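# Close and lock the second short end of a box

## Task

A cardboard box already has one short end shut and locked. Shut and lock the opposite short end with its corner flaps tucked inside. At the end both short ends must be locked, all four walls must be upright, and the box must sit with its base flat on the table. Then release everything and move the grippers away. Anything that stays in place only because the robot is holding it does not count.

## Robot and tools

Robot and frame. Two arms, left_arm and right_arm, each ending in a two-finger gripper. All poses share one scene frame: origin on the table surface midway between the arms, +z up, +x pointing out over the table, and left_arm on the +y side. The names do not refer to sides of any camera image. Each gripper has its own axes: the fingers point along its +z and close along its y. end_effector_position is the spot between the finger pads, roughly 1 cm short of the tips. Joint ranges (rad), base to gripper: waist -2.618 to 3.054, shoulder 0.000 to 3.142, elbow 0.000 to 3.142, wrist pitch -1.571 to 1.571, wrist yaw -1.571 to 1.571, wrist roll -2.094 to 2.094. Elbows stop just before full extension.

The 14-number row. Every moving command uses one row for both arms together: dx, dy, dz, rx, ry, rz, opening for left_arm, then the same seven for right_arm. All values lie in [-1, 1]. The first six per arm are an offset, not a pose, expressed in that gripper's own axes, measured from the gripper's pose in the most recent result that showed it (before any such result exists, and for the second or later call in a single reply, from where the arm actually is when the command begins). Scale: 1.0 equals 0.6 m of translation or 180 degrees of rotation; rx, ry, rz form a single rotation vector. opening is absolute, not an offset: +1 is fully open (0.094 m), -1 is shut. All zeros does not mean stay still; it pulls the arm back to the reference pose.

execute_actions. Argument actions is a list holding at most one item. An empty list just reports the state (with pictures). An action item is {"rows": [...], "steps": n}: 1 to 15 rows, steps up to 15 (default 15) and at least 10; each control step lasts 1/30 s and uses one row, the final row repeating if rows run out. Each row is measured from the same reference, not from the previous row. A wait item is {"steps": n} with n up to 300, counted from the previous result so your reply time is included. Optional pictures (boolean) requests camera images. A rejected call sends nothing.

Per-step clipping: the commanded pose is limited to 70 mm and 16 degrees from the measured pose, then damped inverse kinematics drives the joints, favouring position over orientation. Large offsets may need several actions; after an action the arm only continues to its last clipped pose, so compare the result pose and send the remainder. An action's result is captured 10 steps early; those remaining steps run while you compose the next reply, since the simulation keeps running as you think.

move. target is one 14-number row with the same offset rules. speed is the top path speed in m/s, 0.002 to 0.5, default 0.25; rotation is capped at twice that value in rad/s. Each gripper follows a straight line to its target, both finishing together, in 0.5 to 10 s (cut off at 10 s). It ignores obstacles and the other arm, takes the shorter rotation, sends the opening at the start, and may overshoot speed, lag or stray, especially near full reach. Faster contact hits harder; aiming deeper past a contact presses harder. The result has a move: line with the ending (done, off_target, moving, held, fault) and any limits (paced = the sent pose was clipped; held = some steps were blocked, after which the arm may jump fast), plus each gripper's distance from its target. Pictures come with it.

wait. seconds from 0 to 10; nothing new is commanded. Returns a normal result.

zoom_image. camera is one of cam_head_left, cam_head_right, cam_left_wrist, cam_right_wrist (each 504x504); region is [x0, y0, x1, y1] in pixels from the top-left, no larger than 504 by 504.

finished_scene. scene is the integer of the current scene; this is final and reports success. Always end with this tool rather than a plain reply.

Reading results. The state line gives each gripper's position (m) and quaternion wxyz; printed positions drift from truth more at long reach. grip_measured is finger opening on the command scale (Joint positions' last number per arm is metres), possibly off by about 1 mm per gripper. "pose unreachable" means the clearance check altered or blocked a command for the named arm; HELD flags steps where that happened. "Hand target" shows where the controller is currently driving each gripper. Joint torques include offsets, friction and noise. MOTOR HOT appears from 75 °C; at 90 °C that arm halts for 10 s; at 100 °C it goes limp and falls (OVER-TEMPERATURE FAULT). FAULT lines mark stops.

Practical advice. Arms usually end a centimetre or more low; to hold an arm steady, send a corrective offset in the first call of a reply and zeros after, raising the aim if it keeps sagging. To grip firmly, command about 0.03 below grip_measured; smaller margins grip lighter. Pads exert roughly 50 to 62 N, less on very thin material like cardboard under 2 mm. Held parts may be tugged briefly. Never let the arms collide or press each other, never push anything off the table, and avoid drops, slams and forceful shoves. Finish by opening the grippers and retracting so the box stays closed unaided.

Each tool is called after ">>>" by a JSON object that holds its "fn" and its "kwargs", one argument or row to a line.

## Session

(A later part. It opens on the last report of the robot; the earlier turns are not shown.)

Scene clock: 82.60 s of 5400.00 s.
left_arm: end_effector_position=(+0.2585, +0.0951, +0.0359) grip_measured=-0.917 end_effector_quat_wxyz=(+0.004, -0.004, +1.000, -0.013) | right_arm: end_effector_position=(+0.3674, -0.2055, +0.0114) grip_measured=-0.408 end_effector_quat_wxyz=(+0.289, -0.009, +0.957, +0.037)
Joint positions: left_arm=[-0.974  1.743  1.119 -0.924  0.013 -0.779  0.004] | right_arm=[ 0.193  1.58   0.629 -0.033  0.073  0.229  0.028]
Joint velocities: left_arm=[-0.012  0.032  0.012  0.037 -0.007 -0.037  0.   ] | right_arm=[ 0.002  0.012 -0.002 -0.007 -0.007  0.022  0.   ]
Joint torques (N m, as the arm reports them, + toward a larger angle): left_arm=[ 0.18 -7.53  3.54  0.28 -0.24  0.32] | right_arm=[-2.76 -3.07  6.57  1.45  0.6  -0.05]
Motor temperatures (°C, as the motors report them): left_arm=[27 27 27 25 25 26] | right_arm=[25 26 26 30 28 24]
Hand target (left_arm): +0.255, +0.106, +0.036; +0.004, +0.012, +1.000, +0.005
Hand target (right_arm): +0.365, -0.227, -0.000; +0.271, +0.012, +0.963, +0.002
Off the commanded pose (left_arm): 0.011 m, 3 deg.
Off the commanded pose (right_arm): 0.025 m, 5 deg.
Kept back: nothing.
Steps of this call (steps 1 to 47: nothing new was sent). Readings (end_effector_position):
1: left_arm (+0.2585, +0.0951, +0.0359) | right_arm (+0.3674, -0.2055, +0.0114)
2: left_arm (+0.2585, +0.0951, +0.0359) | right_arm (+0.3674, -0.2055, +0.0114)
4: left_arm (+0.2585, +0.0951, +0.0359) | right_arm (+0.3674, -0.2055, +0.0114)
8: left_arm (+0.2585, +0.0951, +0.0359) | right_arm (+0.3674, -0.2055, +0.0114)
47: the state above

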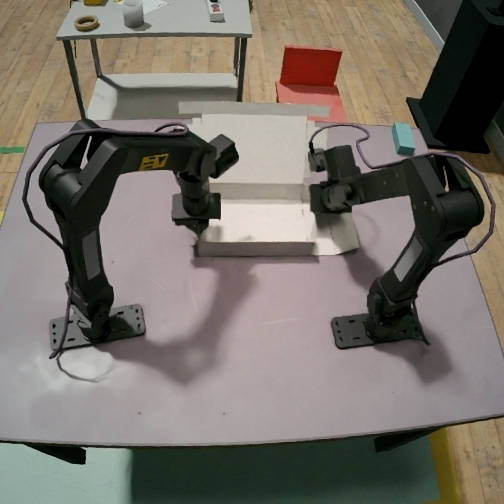

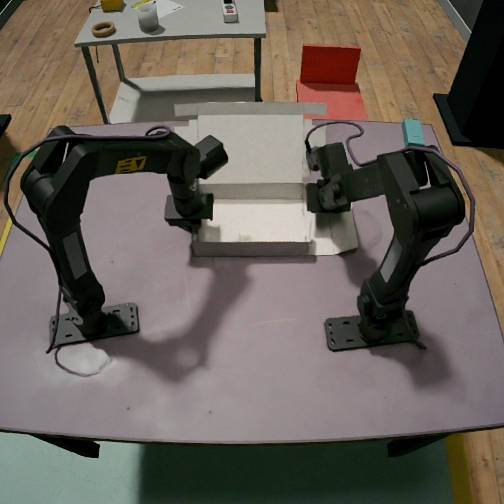

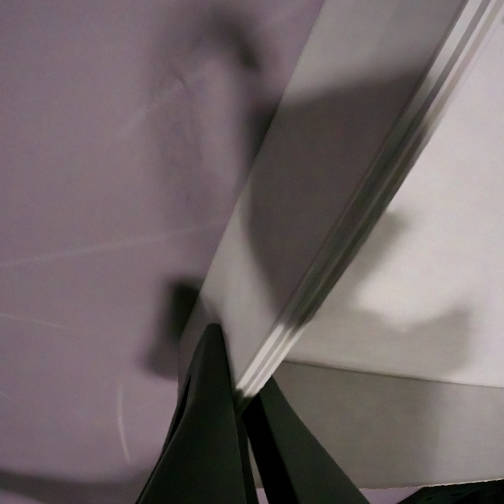

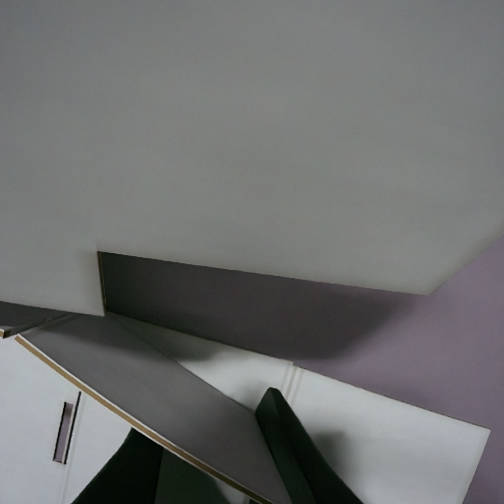

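>>> {"fn": "execute_actions", "kwargs": {
  "actions": [
    {"rows": [[0.0058,0.017,0,-0.011,0,0.009,-0.945,0.013,-0.033,0.0133,0,0,0,-0.36],[0.0058,0.016,0,-0.011,0,0.009,-0.945,0.0125,-0.030,0.013,0,0,0,-0.30],[0.0058,0.015,0,-0.0105,0,0.008,-0.945,0.012,-0.027,0.0126,0,0,0,-0.23],[0.0058,0.014,0,-0.0105,0,0.008,-0.945,0.0113,-0.024,0.0122,0,0,0,-0.15],[0.0058,0.013,0,-0.010,0,0.007,-0.945,0.0107,-0.021,0.0118,0,0,0,-0.07],[0.0058,0.012,0,-0.010,0,0.007,-0.945,0.010,-0.018,0.0114,0,0,0,0.02],[0.0058,0.011,0,-0.0095,0,0.006,-0.945,0.0094,-0.015,0.011,0,0,0,0.11],[0.0058,0.010,0,-0.0095,0,0.006,-0.945,0.0088,-0.012,0.0106,0,0,0,0.20],[0.0058,0.009,0,-0.009,0,0.005,-0.945,0.0082,-0.009,0.0102,0,0,0,0.29],[0.0058,0.008,0,-0.009,0,0.005,-0.945,0.0076,-0.007,0.0098,0,0,0,0.38],[0.0058,0.007,0,-0.0085,0,0.004,-0.945,0.007,-0.005,0.0094,0,0,0,0.47],[0.0058,0.0067,0,-0.0085,0,0.004,-0.945,0.0065,-0.003,0.009,0,0,0,0.56],[0.0058,0.0067,0,-0.0083,0,0.003,-0.945,0.006,-0.002,0.0087,0,0,0,0.65],[0.0058,0.0067,0,-0.0083,0,0.003,-0.945,0.0057,-0.001,0.0085,0,0,0,0.74],[0.0058,0.0067,0,-0.0083,0,0.0025,-0.945,0.0055,0,0.0083,0,0,0,0.83]], "steps": 15}
  ]
}}

>>> {"fn": "wait", "kwargs": {
  "seconds": 0.4
}}

Scene clock: 85.40 s of 5400.00 s.
left_arm: end_effector_position=(+0.2593, +0.0945, +0.0360) grip_measured=-0.917 end_effector_quat_wxyz=(+0.006, -0.008, +1.000, -0.014) | right_arm: end_effector_position=(+0.3718, -0.2031, +0.0136) grip_measured=-0.108 end_effector_quat_wxyz=(+0.299, -0.017, +0.952, +0.060)
Joint positions: left_arm=[-0.974  1.743  1.119 -0.919  0.012 -0.788  0.004] | right_arm=[0.167 1.58  0.618 0.01  0.015 0.202 0.042]
Joint velocities: left_arm=[ 0.022  0.012  0.002 -0.022 -0.022 -0.051 -0.   ] | right_arm=[ 0.007 -0.017 -0.007  0.139 -0.198 -0.11   0.071]
Joint torques (N m, as the arm reports them, + toward a larger angle): left_arm=[-0.26 -7.03  4.    0.26 -0.19  0.35] | right_arm=[-1.83 -4.33  4.08  1.71  0.67 -0.15]
Motor temperatures (°C, as the motors report them): left_arm=[27 27 27 25 25 26] | right_arm=[25 26 26 31 28 24]
Steps of this call (steps 1 to 79: nothing new was sent; steps 80 to 84: the first 5 steps of this action). Readings (end_effector_position):
80: left_arm (+0.2585, +0.0952, +0.0359) | right_arm (+0.3685, -0.2050, +0.0119)
81: left_arm (+0.2584, +0.0953, +0.0359) | right_arm (+0.3696, -0.2059, +0.0120)
83: left_arm (+0.2593, +0.0945, +0.0360) | right_arm (+0.3714, -0.2044, +0.0130)
84: the state above

Scene clock: 86.13 s of 5400.00 s.
left_arm: end_effector_position=(+0.2595, +0.0932, +0.0360) grip_measured=-0.917 end_effector_quat_wxyz=(+0.005, -0.015, +1.000, -0.017) | right_arm: end_effector_position=(+0.3723, -0.1838, +0.0175) grip_measured=+0.827 end_effector_quat_wxyz=(+0.307, -0.033, +0.948, +0.082)
Joint positions: left_arm=[-0.974  1.743  1.119 -0.915  0.016 -0.802  0.004] | right_arm=[ 0.207  1.58   0.618  0.037 -0.008  0.216  0.086]
Joint velocities: left_arm=[-0.007  0.012  0.002 -0.051 -0.037 -0.081  0.001] | right_arm=[-0.002 -0.002 -0.017 -0.081 -0.125 -0.007 -0.   ]
Joint torques (N m, as the arm reports them, + toward a larger angle): left_arm=[-0.81 -6.74  4.42  0.25 -0.21  0.2 ] | right_arm=[-1.04 -4.64  6.26  1.34  0.78  0.05]
Motor temperatures (°C, as the motors report them): left_arm=[27 27 27 25 25 26] | right_arm=[25 26 26 31 28 24]
Hand target (left_arm): +0.255, +0.099, +0.036; +0.004, -0.000, +1.000, +0.000
Hand target (right_arm): +0.367, -0.205, +0.006; +0.289, -0.010, +0.956, +0.038
Off the commanded pose (left_arm): 0.007 m, 3 deg.
Off the commanded pose (right_arm): 0.025 m, 6 deg.
Kept back: nothing.
Steps of this call (steps 1 to 10: the last 10 steps of your previous action; steps 11 to 22: nothing new was sent). Readings (end_effector_position):
1: left_arm (+0.2593, +0.0945, +0.0360) | right_arm (+0.3721, -0.2016, +0.0140)
2: left_arm (+0.2594, +0.0942, +0.0360) | right_arm (+0.3725, -0.2002, +0.0145)
4: left_arm (+0.2595, +0.0939, +0.0360) | right_arm (+0.3727, -0.1966, +0.0153)
8: left_arm (+0.2594, +0.0936, +0.0360) | right_arm (+0.3724, -0.1887, +0.0166)
22: the state above

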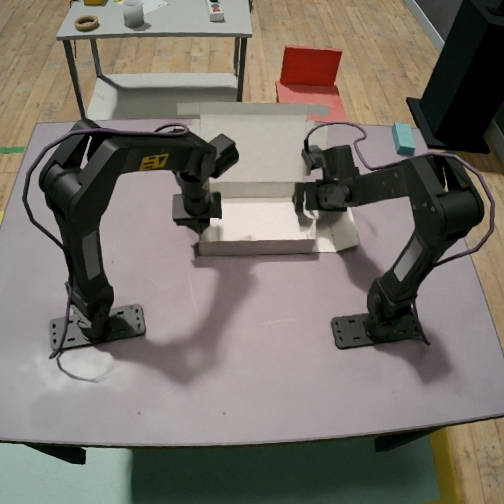

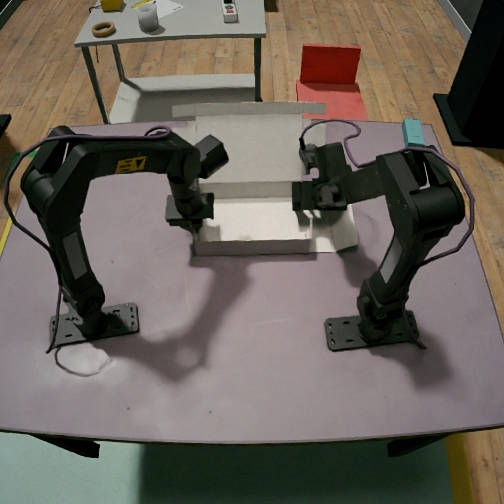

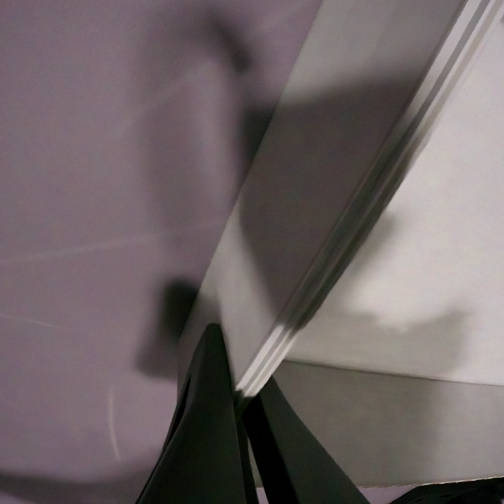

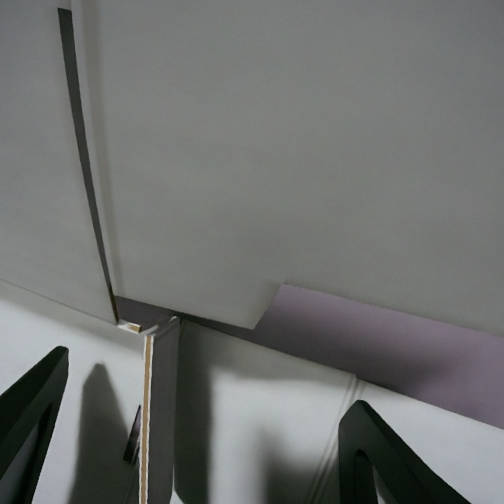

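>>> {"fn": "move", "kwargs": {
  "target": [0.0075,0.0097,0,-0.0108,0,0.0095,-0.945,0,0.017,-0.215,0,0,0,0.83],
  "speed": 0.12
}}

Scene clock: 88.37 s of 5400.00 s.
left_arm: end_effector_position=(+0.2570, +0.0987, +0.0359) grip_measured=-0.917 end_effector_quat_wxyz=(+0.002, -0.011, +1.000, -0.005) | right_arm: end_effector_position=(+0.2943, -0.2008, +0.1071) grip_measured=+0.828 end_effector_quat_wxyz=(+0.289, -0.033, +0.954, +0.077)
Joint positions: left_arm=[-0.974  1.743  1.119 -0.938  0.004 -0.792  0.004] | right_arm=[ 0.239  1.059  0.669 -0.573  0.012  0.243  0.086]
Joint velocities: left_arm=[ 0.012 -0.027 -0.002 -0.051 -0.037 -0.007 -0.   ] | right_arm=[ 0.007  0.012 -0.012  0.037  0.007 -0.037 -0.001]
Joint torques (N m, as the arm reports them, + toward a larger angle): left_arm=[-0.99 -6.85  4.22  0.42 -0.13  0.08] | right_arm=[ 1.   -2.96  9.81  1.64  0.1   0.09]
Motor temperatures (°C, as the motors report them): left_arm=[27 27 27 25 25 26] | right_arm=[25 26 27 31 28 24]
Hand target (left_arm): +0.255, +0.099, +0.036; +0.006, -0.001, +1.000, +0.000
Hand target (right_arm): +0.299, -0.197, +0.122; +0.307, -0.033, +0.948, +0.082
Off the commanded pose (left_arm): 0.002 m, 1 deg.
Off the commanded pose (right_arm): 0.016 m, 2 deg.
Kept back: nothing.
move: off_target (right_arm)

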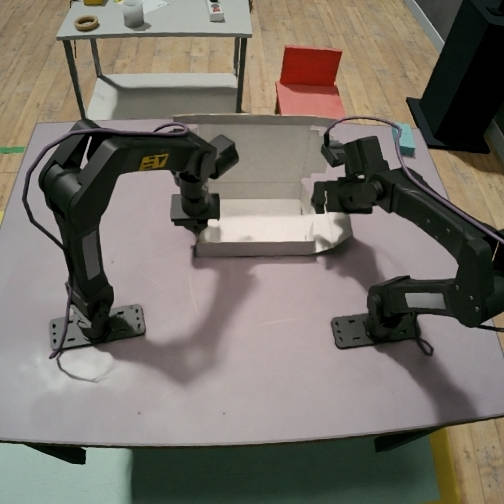

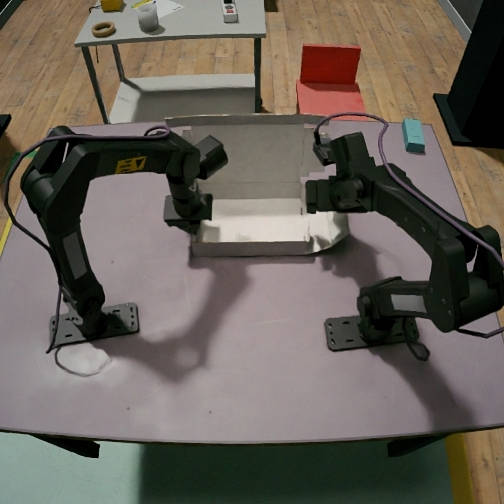

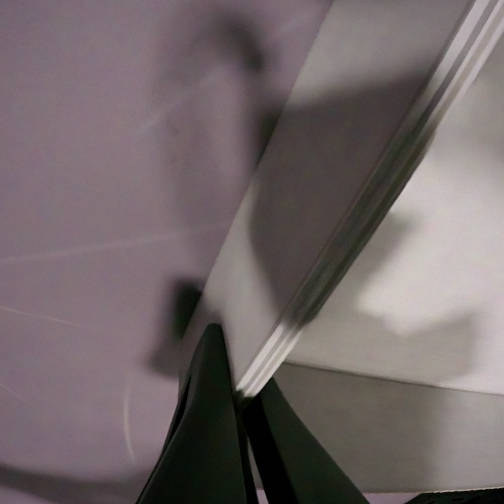

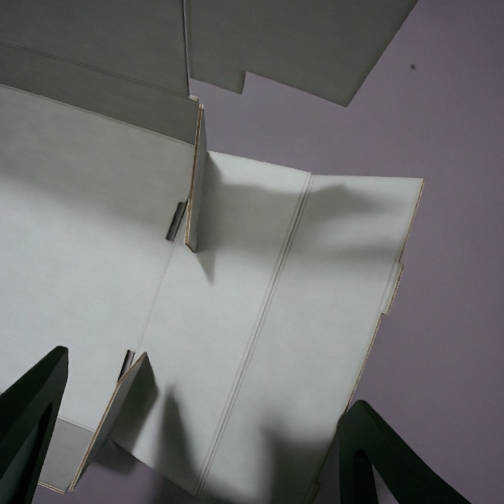

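>>> {"fn": "zoom_image", "kwargs": {
  "camera": "cam_head_right",
  "region": [250, 150, 410, 290]
}}

Region (250, 150, 410, 290) of cam_head_right's 504x504 image, scaled by 3.150, with more detail than that image has; it fills the top 441 rows of this view, and the rest is white.

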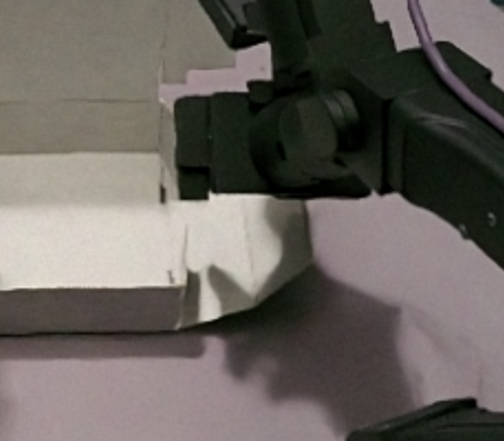

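>>> {"fn": "move", "kwargs": {
  "target": [0.0033,0.0005,0,-0.003,0,0.007,-0.945,0.0297,-0.1735,-0.0632,-0.2119,0.1088,0.1763,-0.043],
  "speed": 0.3
}}

Scene clock: 95.80 s of 5400.00 s.
left_arm: end_effector_position=(+0.2560, +0.0998, +0.0359) grip_measured=-0.917 end_effector_quat_wxyz=(-0.000, -0.008, +1.000, -0.002) | right_arm: end_effector_position=(+0.2604, -0.3048, +0.1070) grip_measured=-0.041 end_effector_quat_wxyz=(+0.044, +0.125, +0.886, +0.444)
Joint positions: left_arm=[-0.974  1.743  1.119 -0.944  0.004 -0.787  0.004] | right_arm=[-0.741  1.716  1.05  -1.406 -0.815 -0.603  0.045]
Joint velocities: left_arm=[ 0.002  0.002  0.012  0.007  0.022  0.007 -0.   ] | right_arm=[ 0.007 -0.012 -0.002 -0.037  0.081 -0.037  0.   ]
Joint torques (N m, as the arm reports them, + toward a larger angle): left_arm=[-0.7  -6.49  4.59  0.41 -0.07  0.07] | right_arm=[-1.05 -5.27  7.68 -0.49 -0.5  -0.27]
Motor temperatures (°C, as the motors report them): left_arm=[27 27 27 25 25 26] | right_arm=[25 26 27 31 28 24]
Hand target (left_arm): +0.255, +0.099, +0.036; +0.002, +0.000, +1.000, +0.000
Hand target (right_arm): +0.269, -0.310, +0.113; +0.065, +0.118, +0.884, +0.447
Off the commanded pose (left_arm): 0.001 m, 1 deg.
Off the commanded pose (right_arm): 0.014 m, 3 deg.
Kept back: nothing.
After step 90, 2.13 s passed at rest.
move: off_target (right_arm)

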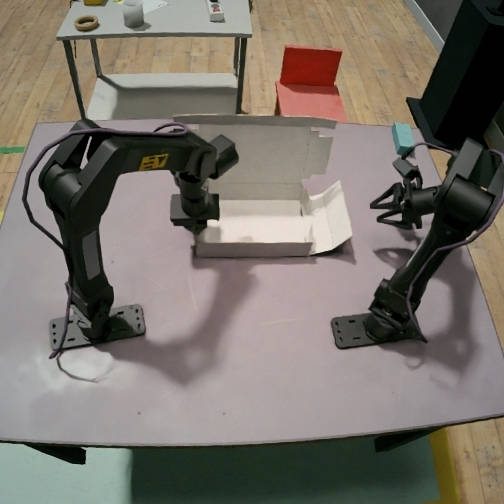

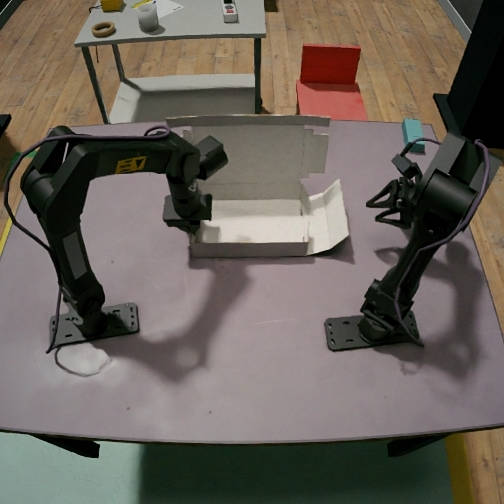

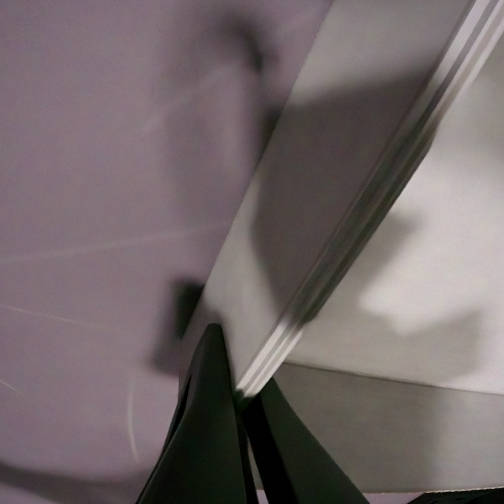

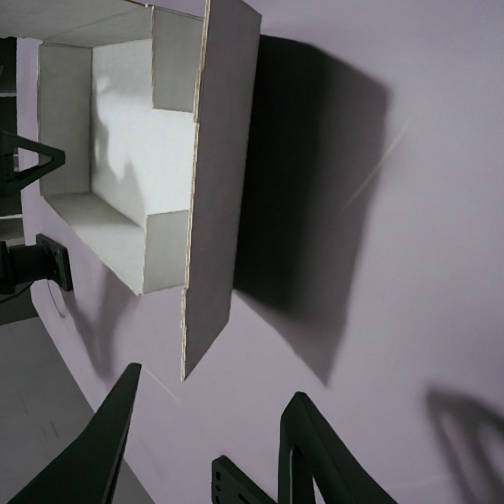

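>>> {"fn": "move", "kwargs": {
  "target": [0.0017,-0.0013,0,0,0,0.005,-0.945,-0.0122,-0.0538,0.1188,-0.004,-0.013,-0.010,-0.043],
  "speed": 0.12
}}

Scene clock: 98.17 s of 5400.00 s.
left_arm: end_effector_position=(+0.2559, +0.0999, +0.0359) grip_measured=-0.917 end_effector_quat_wxyz=(-0.000, -0.007, +1.000, -0.002) | right_arm: end_effector_position=(+0.2764, -0.2769, +0.0405) grip_measured=-0.041 end_effector_quat_wxyz=(+0.069, +0.124, +0.889, +0.435)
Joint positions: left_arm=[-0.974  1.743  1.119 -0.944  0.004 -0.784  0.004] | right_arm=[-0.617  1.764  0.83  -0.941 -0.875 -0.407  0.045]
Joint velocities: left_arm=[-0.017 -0.002  0.007 -0.066 -0.007 -0.066  0.   ] | right_arm=[ 0.012 -0.007 -0.007  0.022  0.051 -0.007  0.001]
Joint torques (N m, as the arm reports them, + toward a larger angle): left_arm=[-0.4  -6.53  4.54  0.41 -0.01  0.08] | right_arm=[ 1.33 -5.57  2.65  0.17 -0.58 -0.05]
Motor temperatures (°C, as the motors report them): left_arm=[27 27 27 25 25 26] | right_arm=[25 26 27 31 28 24]
Hand target (left_arm): +0.255, +0.099, +0.036; -0.000, -0.000, +1.000, -0.002
Hand target (right_arm): +0.275, -0.270, +0.039; +0.070, +0.120, +0.884, +0.446
Off the commanded pose (left_arm): 0.001 m, 1 deg.
Off the commanded pose (right_arm): 0.007 m, 1 deg.
Kept back: nothing.
move: done

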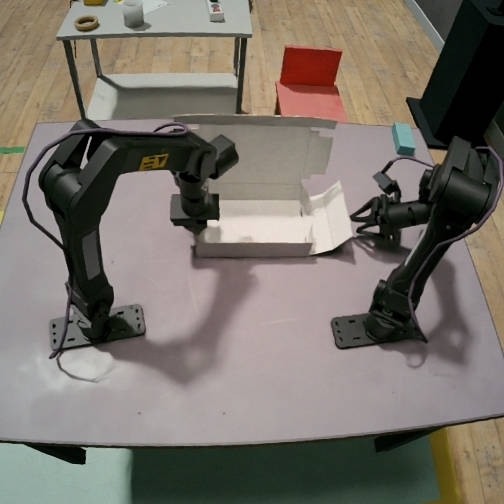

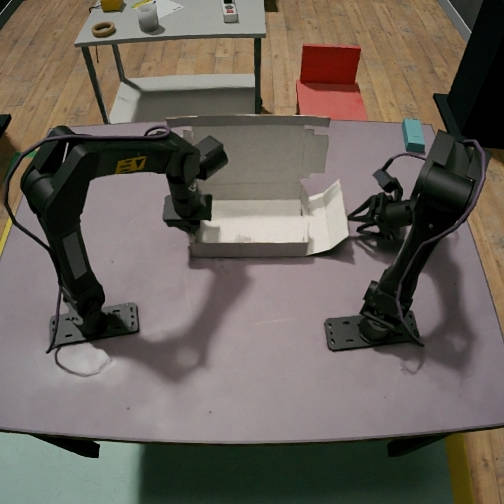

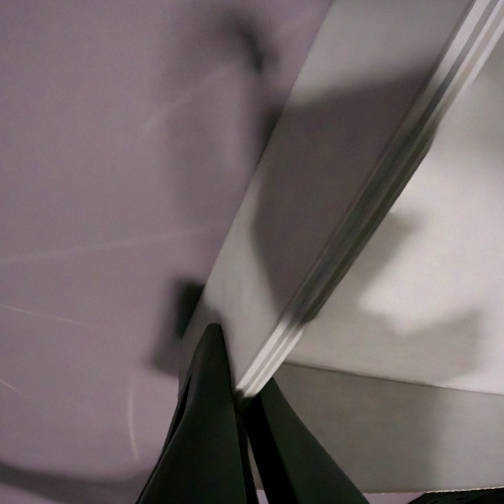

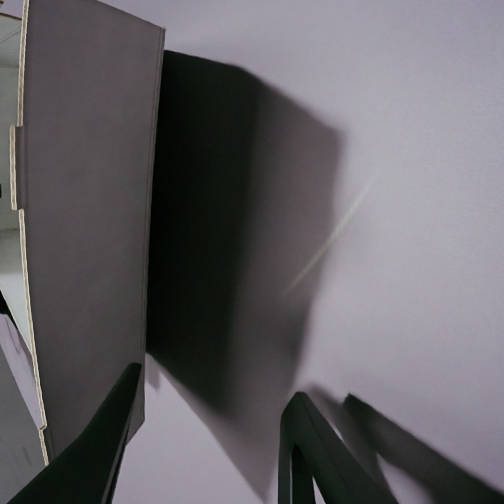

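>>> {"fn": "move", "kwargs": {
  "target": [0.0015,-0.02,0,0.012,0,0.008,-0.945,0.0577,0.156,0.1213,-0.008,0.001,-0.002,-0.043],
  "speed": 0.06
}}

Scene clock: 102.03 s of 5400.00 s.
left_arm: end_effector_position=(+0.2555, +0.1010, +0.0359) grip_measured=-0.917 end_effector_quat_wxyz=(-0.001, -0.007, +1.000, +0.000) | right_arm: end_effector_position=(+0.2809, -0.1640, +0.0689) grip_measured=-0.041 end_effector_quat_wxyz=(+0.071, +0.133, +0.886, +0.438)
Joint positions: left_arm=[-0.974  1.743  1.119 -0.949  0.001 -0.784  0.004] | right_arm=[-0.137  1.41   0.603 -0.452 -0.879  0.385  0.045]
Joint velocities: left_arm=[-0.017  0.012 -0.012 -0.037 -0.081  0.095 -0.001] | right_arm=[-0.002  0.002 -0.022  0.007  0.037  0.037 -0.   ]
Joint torques (N m, as the arm reports them, + toward a larger angle): left_arm=[-1.23 -6.24  4.89  0.64  0.28  0.1 ] | right_arm=[ 1.81 -4.95  4.11  1.25 -0.54 -0.08]
Motor temperatures (°C, as the motors report them): left_arm=[27 27 27 25 25 26] | right_arm=[25 26 27 30 28 24]
Hand target (left_arm): +0.255, +0.088, +0.036; -0.000, +0.006, +1.000, -0.021
Hand target (right_arm): +0.276, -0.158, +0.070; +0.072, +0.120, +0.884, +0.445
Off the commanded pose (left_arm): 0.013 m, 3 deg.
Off the commanded pose (right_arm): 0.009 m, 2 deg.
Kept back: nothing.
move: off_target (left_arm)

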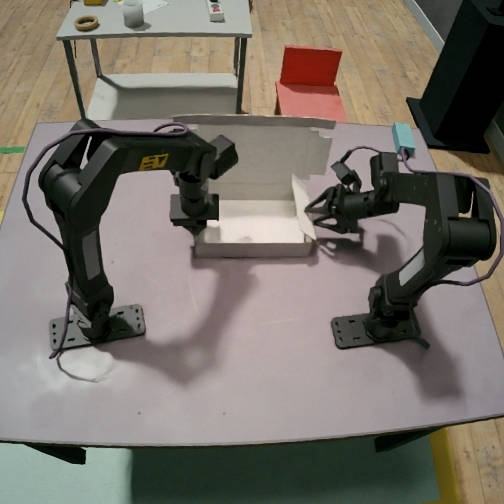

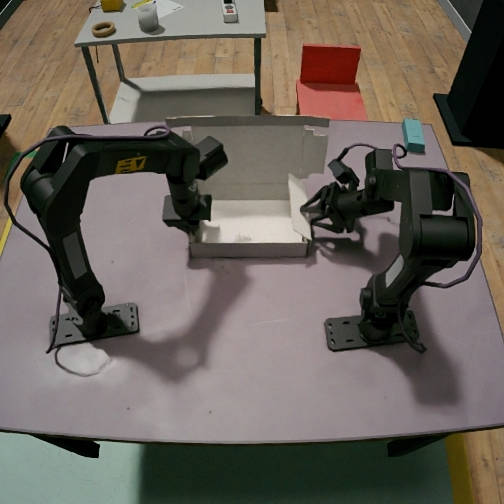

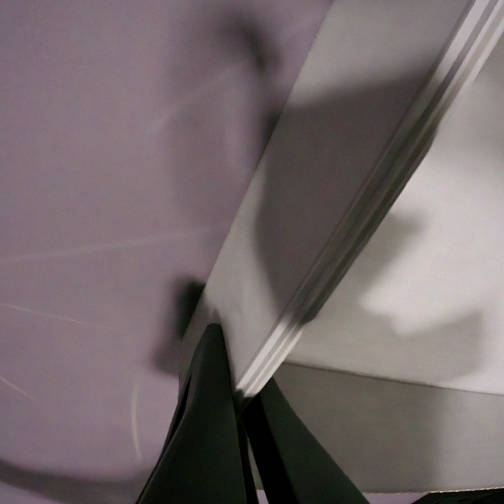

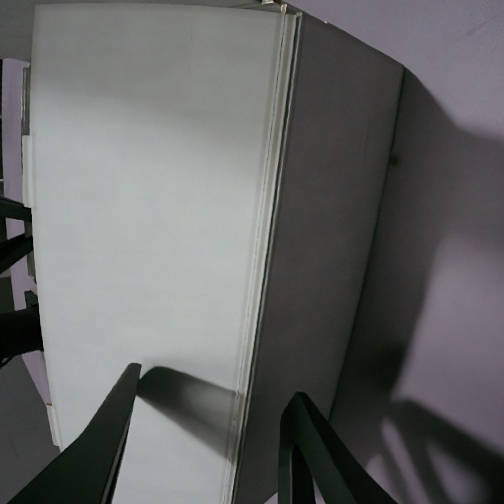

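>>> {"fn": "move", "kwargs": {
  "target": [0.0008,-0.028,0,0.016,0,0.009,-0.945,0.0355,0.0093,0.0582,0.2682,-0.0653,-0.1417,-0.043],
  "speed": 0.2
}}

Scene clock: 106.33 s of 5400.00 s.
left_arm: end_effector_position=(+0.2549, +0.1026, +0.0359) grip_measured=-0.917 end_effector_quat_wxyz=(-0.001, -0.003, +1.000, +0.005) | right_arm: end_effector_position=(+0.2726, -0.1373, +0.0507) grip_measured=-0.041 end_effector_quat_wxyz=(+0.201, +0.005, +0.980, -0.007)
Joint positions: left_arm=[-0.976  1.743  1.119 -0.955 -0.006 -0.779  0.004] | right_arm=[ 0.634  1.419  0.78  -0.628  0.273  0.679  0.045]
Joint velocities: left_arm=[ 0.002 -0.002 -0.002 -0.007  0.066  0.051 -0.001] | right_arm=[ 0.022  0.002 -0.012 -0.022  0.037 -0.037  0.   ]
Joint torques (N m, as the arm reports them, + toward a larger angle): left_arm=[-1.36 -5.9   5.26  0.75  0.4   0.05] | right_arm=[ 1.45 -3.16  8.73  0.99 -0.08  0.06]
Motor temperatures (°C, as the motors report them): left_arm=[27 27 27 25 25 26] | right_arm=[25 26 27 30 28 24]
Hand target (left_arm): +0.255, +0.085, +0.037; -0.001, +0.008, +1.000, -0.024
Hand target (right_arm): +0.271, -0.128, +0.053; +0.194, -0.000, +0.981, -0.001
Off the commanded pose (left_arm): 0.018 m, 4 deg.
Off the commanded pose (right_arm): 0.010 m, 2 deg.
Kept back: nothing.
move: off_target (left_arm)

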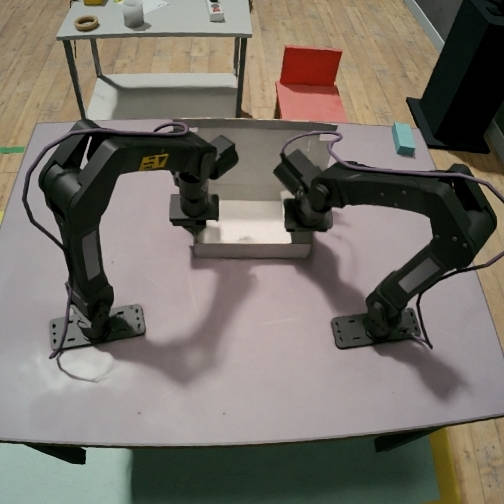

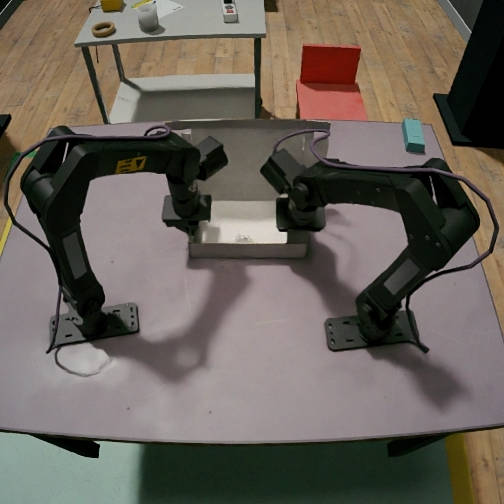

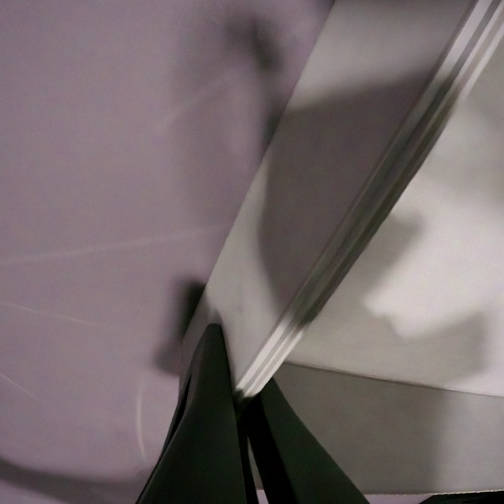

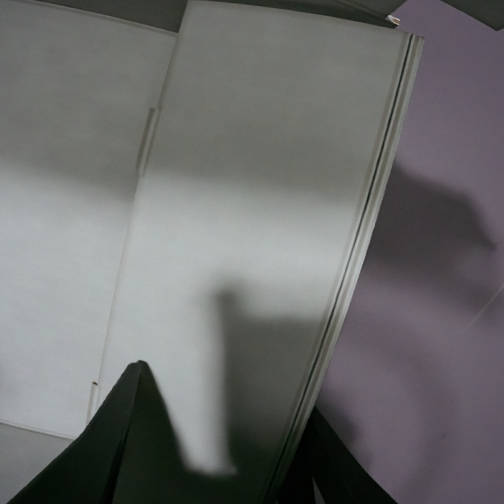

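>>> {"fn": "execute_actions", "kwargs": {
  "actions": [
    {"rows": [[0,-0.0293,0,0.0185,0,0.007,-0.945,0.002,0.0152,-0.0023,-0.005,0.007,-0.002,-0.064],[0,-0.0293,0,0.0185,0,0.007,-0.945,0.0029,0.0148,-0.0002,-0.005,0.007,-0.002,-0.085],[0,-0.0293,0,0.0185,0,0.007,-0.945,0.0038,0.0142,0.002,-0.005,0.007,-0.002,-0.106],[0,-0.0293,0,0.0185,0,0.007,-0.945,0.0047,0.0136,0.0041,-0.005,0.007,-0.002,-0.127],[0,-0.0293,0,0.0185,0,0.007,-0.945,0.0056,0.013,0.0062,-0.005,0.007,-0.002,-0.148],[0,-0.0293,0,0.0185,0,0.007,-0.945,0.0065,0.0123,0.0084,-0.005,0.007,-0.002,-0.17],[0,-0.0293,0,0.0185,0,0.007,-0.945,0.0074,0.0116,0.0105,-0.005,0.007,-0.002,-0.191],[0,-0.0293,0,0.0185,0,0.007,-0.945,0.0084,0.0109,0.0127,-0.005,0.007,-0.002,-0.212],[0,-0.0293,0,0.0185,0,0.007,-0.945,0.0093,0.0102,0.0148,-0.005,0.007,-0.002,-0.233],[0,-0.0293,0,0.0185,0,0.007,-0.945,0.0102,0.0095,0.017,-0.005,0.007,-0.002,-0.254],[0,-0.0293,0,0.0185,0,0.007,-0.945,0.0111,0.0087,0.0191,-0.005,0.007,-0.002,-0.275],[0,-0.0293,0,0.0185,0,0.007,-0.945,0.012,0.0079,0.0213,-0.005,0.007,-0.002,-0.297],[0,-0.0293,0,0.0185,0,0.007,-0.945,0.013,0.0071,0.0234,-0.005,0.007,-0.002,-0.318],[0,-0.0293,0,0.0185,0,0.007,-0.945,0.0139,0.0063,0.0256,-0.005,0.007,-0.002,-0.339],[0,-0.0293,0,0.0185,0,0.007,-0.945,0.0148,0.0055,0.0277,-0.005,0.007,-0.002,-0.36]], "steps": 15}
  ]
}}

>>> {"fn": "wait", "kwargs": {
  "seconds": 0.3
}}

Scene clock: 109.90 s of 5400.00 s.
left_arm: end_effector_position=(+0.2549, +0.1024, +0.0359) grip_measured=-0.917 end_effector_quat_wxyz=(-0.001, -0.003, +1.000, +0.005) | right_arm: end_effector_position=(+0.2725, -0.1378, +0.0500) grip_measured=-0.136 end_effector_quat_wxyz=(+0.200, +0.006, +0.980, -0.009)
Joint positions: left_arm=[-0.976  1.743  1.119 -0.955 -0.006 -0.779  0.004] | right_arm=[ 0.634  1.422  0.78  -0.629  0.275  0.68   0.041]
Joint velocities: left_arm=[ 0.007 -0.012  0.007 -0.007 -0.051 -0.037 -0.001] | right_arm=[-0.002  0.032 -0.007 -0.051 -0.007 -0.022 -0.017]
Joint torques (N m, as the arm reports them, + toward a larger angle): left_arm=[-1.41 -6.    5.11  0.7   0.39  0.05] | right_arm=[ 1.09 -2.88  7.52  1.22 -0.09  0.04]
Motor temperatures (°C, as the motors report them): left_arm=[27 27 27 26 25 26] | right_arm=[25 26 27 30 28 24]
Steps of this call (steps 1 to 90: nothing new was sent; then 0.40 s passed at rest; steps 91 to 95: the first 5 steps of this action). Readings (end_effector_position):
91: left_arm (+0.2549, +0.1024, +0.0359) | right_arm (+0.2725, -0.1376, +0.0507)
92: left_arm (+0.2549, +0.1024, +0.0359) | right_arm (+0.2725, -0.1377, +0.0505)
94: left_arm (+0.2549, +0.1024, +0.0359) | right_arm (+0.2725, -0.1378, +0.0502)
95: the state above

Scene clock: 110.53 s of 5400.00 s.
left_arm: end_effector_position=(+0.2549, +0.1024, +0.0359) grip_measured=-0.917 end_effector_quat_wxyz=(-0.001, -0.003, +1.000, +0.005) | right_arm: end_effector_position=(+0.2732, -0.1419, +0.0471) grip_measured=-0.357 end_effector_quat_wxyz=(+0.204, +0.006, +0.979, -0.020)
Joint positions: left_arm=[-0.976  1.743  1.119 -0.955 -0.006 -0.779  0.004] | right_arm=[ 0.634  1.428  0.77  -0.621  0.296  0.679  0.03 ]
Joint velocities: left_arm=[ 0.017 -0.002 -0.002 -0.022 -0.051 -0.022  0.   ] | right_arm=[ 0.002  0.007 -0.007 -0.051  0.066  0.037 -0.002]
Joint torques (N m, as the arm reports them, + toward a larger angle): left_arm=[-1.41 -5.99  5.12  0.7   0.39  0.05] | right_arm=[-0.29 -2.28  3.96  1.64 -0.33 -0.06]
Motor temperatures (°C, as the motors report them): left_arm=[27 27 27 26 25 26] | right_arm=[25 26 27 30 28 24]
Hand target (left_arm): +0.255, +0.085, +0.036; -0.001, +0.008, +1.000, -0.024
Hand target (right_arm): +0.270, -0.135, +0.033; +0.190, +0.001, +0.982, -0.001
Off the commanded pose (left_arm): 0.017 m, 4 deg.
Off the commanded pose (right_arm): 0.017 m, 3 deg.
Kept back: nothing.
Steps of this call (steps 1 to 10: the last 10 steps of your previous action; steps 11 to 19: nothing new was sent). Readings (end_effector_position):
1: left_arm (+0.2549, +0.1024, +0.0359) | right_arm (+0.2725, -0.1380, +0.0498)
2: left_arm (+0.2549, +0.1024, +0.0359) | right_arm (+0.2726, -0.1383, +0.0496)
4: left_arm (+0.2549, +0.1024, +0.0359) | right_arm (+0.2728, -0.1388, +0.0493)
8: left_arm (+0.2549, +0.1024, +0.0359) | right_arm (+0.2731, -0.1405, +0.0491)
19: the state above

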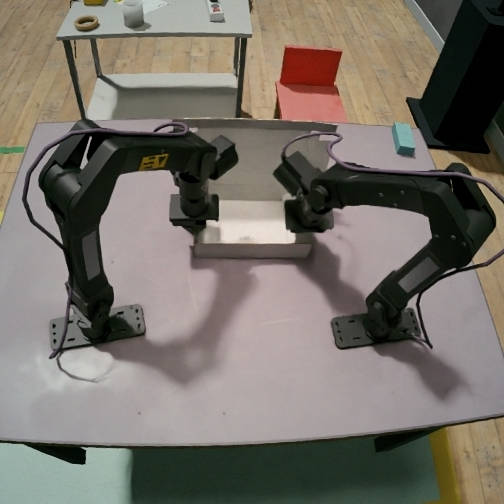

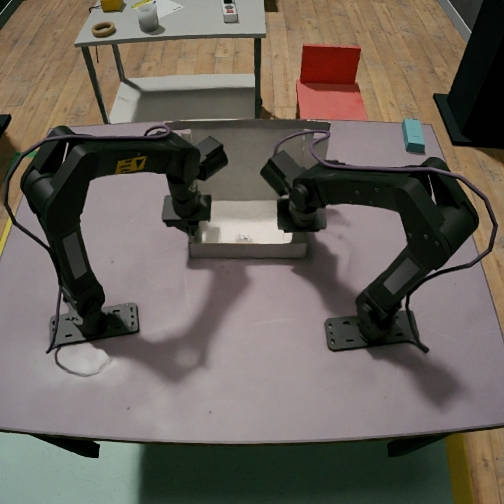

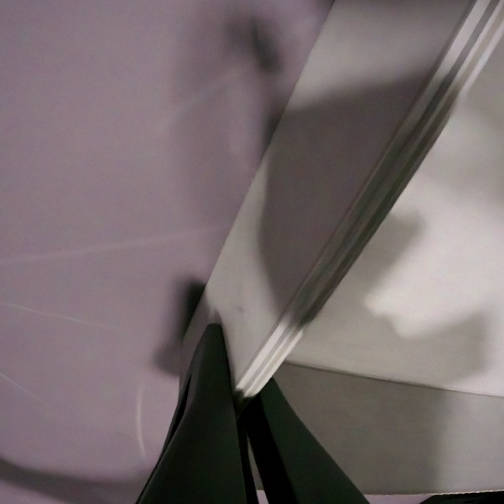

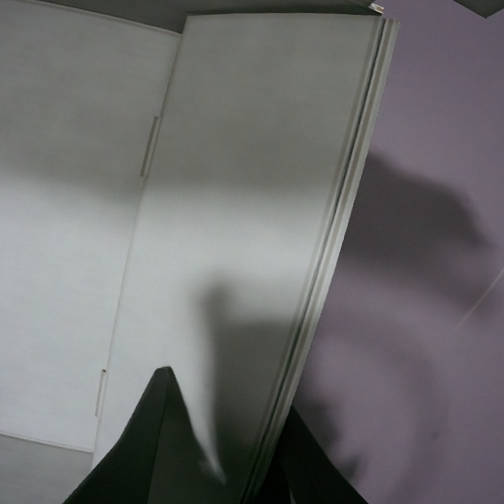

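>>> {"fn": "execute_actions", "kwargs": {
  "actions": [
    {"rows": [[0,-0.029,0,0.0185,0,0.007,-0.945,0.0149,0.0118,0.0205,-0.0132,0.0091,-0.0013,-0.36],[0,-0.029,0,0.0185,0,0.007,-0.945,0.0155,0.0114,0.022,-0.0132,0.0091,-0.0013,-0.36],[0,-0.029,0,0.0185,0,0.007,-0.945,0.0162,0.011,0.0236,-0.0132,0.0091,-0.0013,-0.37],[0,-0.029,0,0.0185,0,0.007,-0.945,0.0169,0.0105,0.0251,-0.0132,0.0091,-0.0013,-0.38],[0,-0.029,0,0.0185,0,0.007,-0.945,0.0175,0.010,0.0267,-0.0132,0.0091,-0.0013,-0.39],[0,-0.028,0,0.018,0,0.007,-0.945,0.0182,0.0094,0.0283,-0.0132,0.0091,-0.0013,-0.40],[0,-0.028,0,0.018,0,0.007,-0.945,0.0189,0.0088,0.0298,-0.0132,0.0091,-0.0013,-0.415],[0,-0.027,0,0.0175,0,0.007,-0.945,0.0195,0.0081,0.0314,-0.0132,0.0091,-0.0013,-0.43],[0,-0.027,0,0.0175,0,0.007,-0.945,0.0202,0.0074,0.0329,-0.0132,0.0091,-0.0013,-0.445],[0,-0.026,0,0.017,0,0.007,-0.945,0.0209,0.0067,0.0345,-0.0132,0.0091,-0.0013,-0.46],[0,-0.026,0,0.017,0,0.007,-0.945,0.0215,0.006,0.0361,-0.0132,0.0091,-0.0013,-0.475],[0,-0.025,0,0.0165,0,0.007,-0.945,0.0222,0.0053,0.0376,-0.0132,0.0091,-0.0013,-0.49],[0,-0.025,0,0.0165,0,0.007,-0.945,0.0229,0.0046,0.0392,-0.0132,0.0091,-0.0013,-0.505],[0,-0.024,0,0.016,0,0.007,-0.945,0.0235,0.0039,0.0407,-0.0132,0.0091,-0.0013,-0.52],[0,-0.024,0,0.016,0,0.007,-0.945,0.0242,0.0032,0.0423,-0.0132,0.0091,-0.0013,-0.53]], "steps": 15}
  ]
}}

>>> {"fn": "wait", "kwargs": {
  "seconds": 0.3
}}

Scene clock: 112.33 s of 5400.00 s.
left_arm: end_effector_position=(+0.2549, +0.1024, +0.0359) grip_measured=-0.917 end_effector_quat_wxyz=(-0.001, -0.003, +1.000, +0.005) | right_arm: end_effector_position=(+0.2733, -0.1428, +0.0452) grip_measured=-0.383 end_effector_quat_wxyz=(+0.205, +0.006, +0.979, -0.020)
Joint positions: left_arm=[-0.976  1.743  1.119 -0.955 -0.006 -0.779  0.004] | right_arm=[ 0.631  1.428  0.761 -0.609  0.296  0.677  0.029]
Joint velocities: left_arm=[-0.007 -0.007 -0.002 -0.081 -0.022 -0.051  0.   ] | right_arm=[-0.017 -0.007 -0.149  0.139 -0.051 -0.066 -0.008]
Joint torques (N m, as the arm reports them, + toward a larger angle): left_arm=[-1.4  -6.02  5.08  0.7   0.39  0.06] | right_arm=[-0.62 -2.27  3.92  1.47 -0.32 -0.07]
Motor temperatures (°C, as the motors report them): left_arm=[27 27 27 26 26 26] | right_arm=[25 26 27 31 28 24]
Steps of this call (steps 1 to 49: nothing new was sent; steps 50 to 54: the first 5 steps of this action). Readings (end_effector_position):
50: left_arm (+0.2549, +0.1024, +0.0359) | right_arm (+0.2732, -0.1419, +0.0471)
51: left_arm (+0.2549, +0.1024, +0.0359) | right_arm (+0.2733, -0.1418, +0.0471)
53: left_arm (+0.2549, +0.1024, +0.0359) | right_arm (+0.2732, -0.1426, +0.0460)
54: the state above

Scene clock: 112.97 s of 5400.00 s.
left_arm: end_effector_position=(+0.2549, +0.1025, +0.0359) grip_measured=-0.917 end_effector_quat_wxyz=(-0.000, -0.003, +1.000, +0.005) | right_arm: end_effector_position=(+0.2743, -0.1464, +0.0356) grip_measured=-0.527 end_effector_quat_wxyz=(+0.210, +0.007, +0.978, -0.015)
Joint positions: left_arm=[-0.976  1.743  1.119 -0.955 -0.007 -0.779  0.004] | right_arm=[ 0.615  1.428  0.714 -0.544  0.29   0.661  0.022]
Joint velocities: left_arm=[ 0.007 -0.002  0.002 -0.007 -0.022  0.081 -0.   ] | right_arm=[ 0.002  0.002  0.007 -0.007 -0.081  0.007  0.   ]
Joint torques (N m, as the arm reports them, + toward a larger angle): left_arm=[-1.1  -6.19  4.9   0.66  0.34  0.09] | right_arm=[-0.67 -2.01  3.87  1.6  -0.35 -0.12]
Motor temperatures (°C, as the motors report them): left_arm=[27 27 27 26 26 26] | right_arm=[25 26 27 31 28 24]
Hand target (left_arm): +0.255, +0.088, +0.036; -0.001, +0.008, +1.000, -0.020
Hand target (right_arm): +0.268, -0.142, +0.020; +0.190, +0.001, +0.982, -0.001
Off the commanded pose (left_arm): 0.014 m, 3 deg.
Off the commanded pose (right_arm): 0.019 m, 3 deg.
Kept back: nothing.
Steps of this call (steps 1 to 10: the last 10 steps of your previous action; steps 11 to 19: nothing new was sent). Readings (end_effector_position):
1: left_arm (+0.2549, +0.1024, +0.0359) | right_arm (+0.2734, -0.1430, +0.0442)
2: left_arm (+0.2549, +0.1024, +0.0359) | right_arm (+0.2734, -0.1434, +0.0433)
4: left_arm (+0.2549, +0.1024, +0.0359) | right_arm (+0.2735, -0.1442, +0.0417)
8: left_arm (+0.2549, +0.1025, +0.0359) | right_arm (+0.2737, -0.1458, +0.0385)
19: the state above

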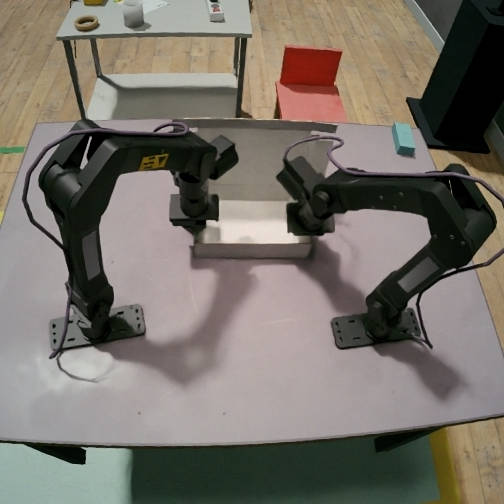

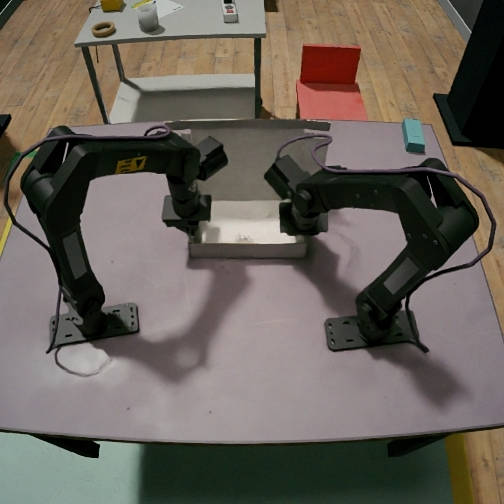

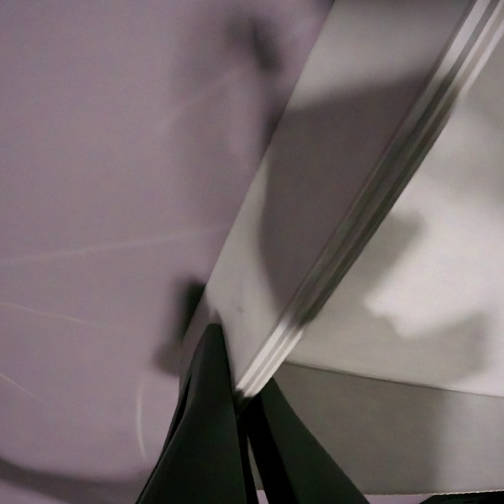

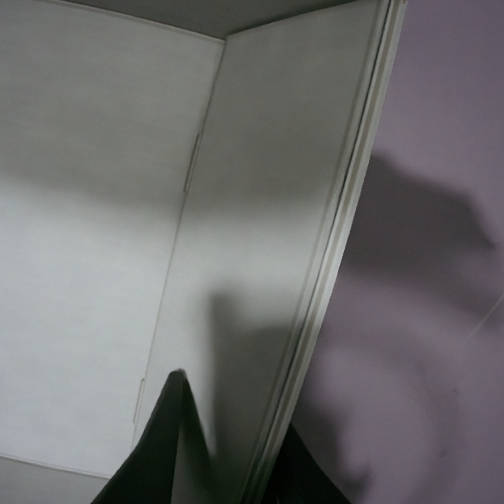

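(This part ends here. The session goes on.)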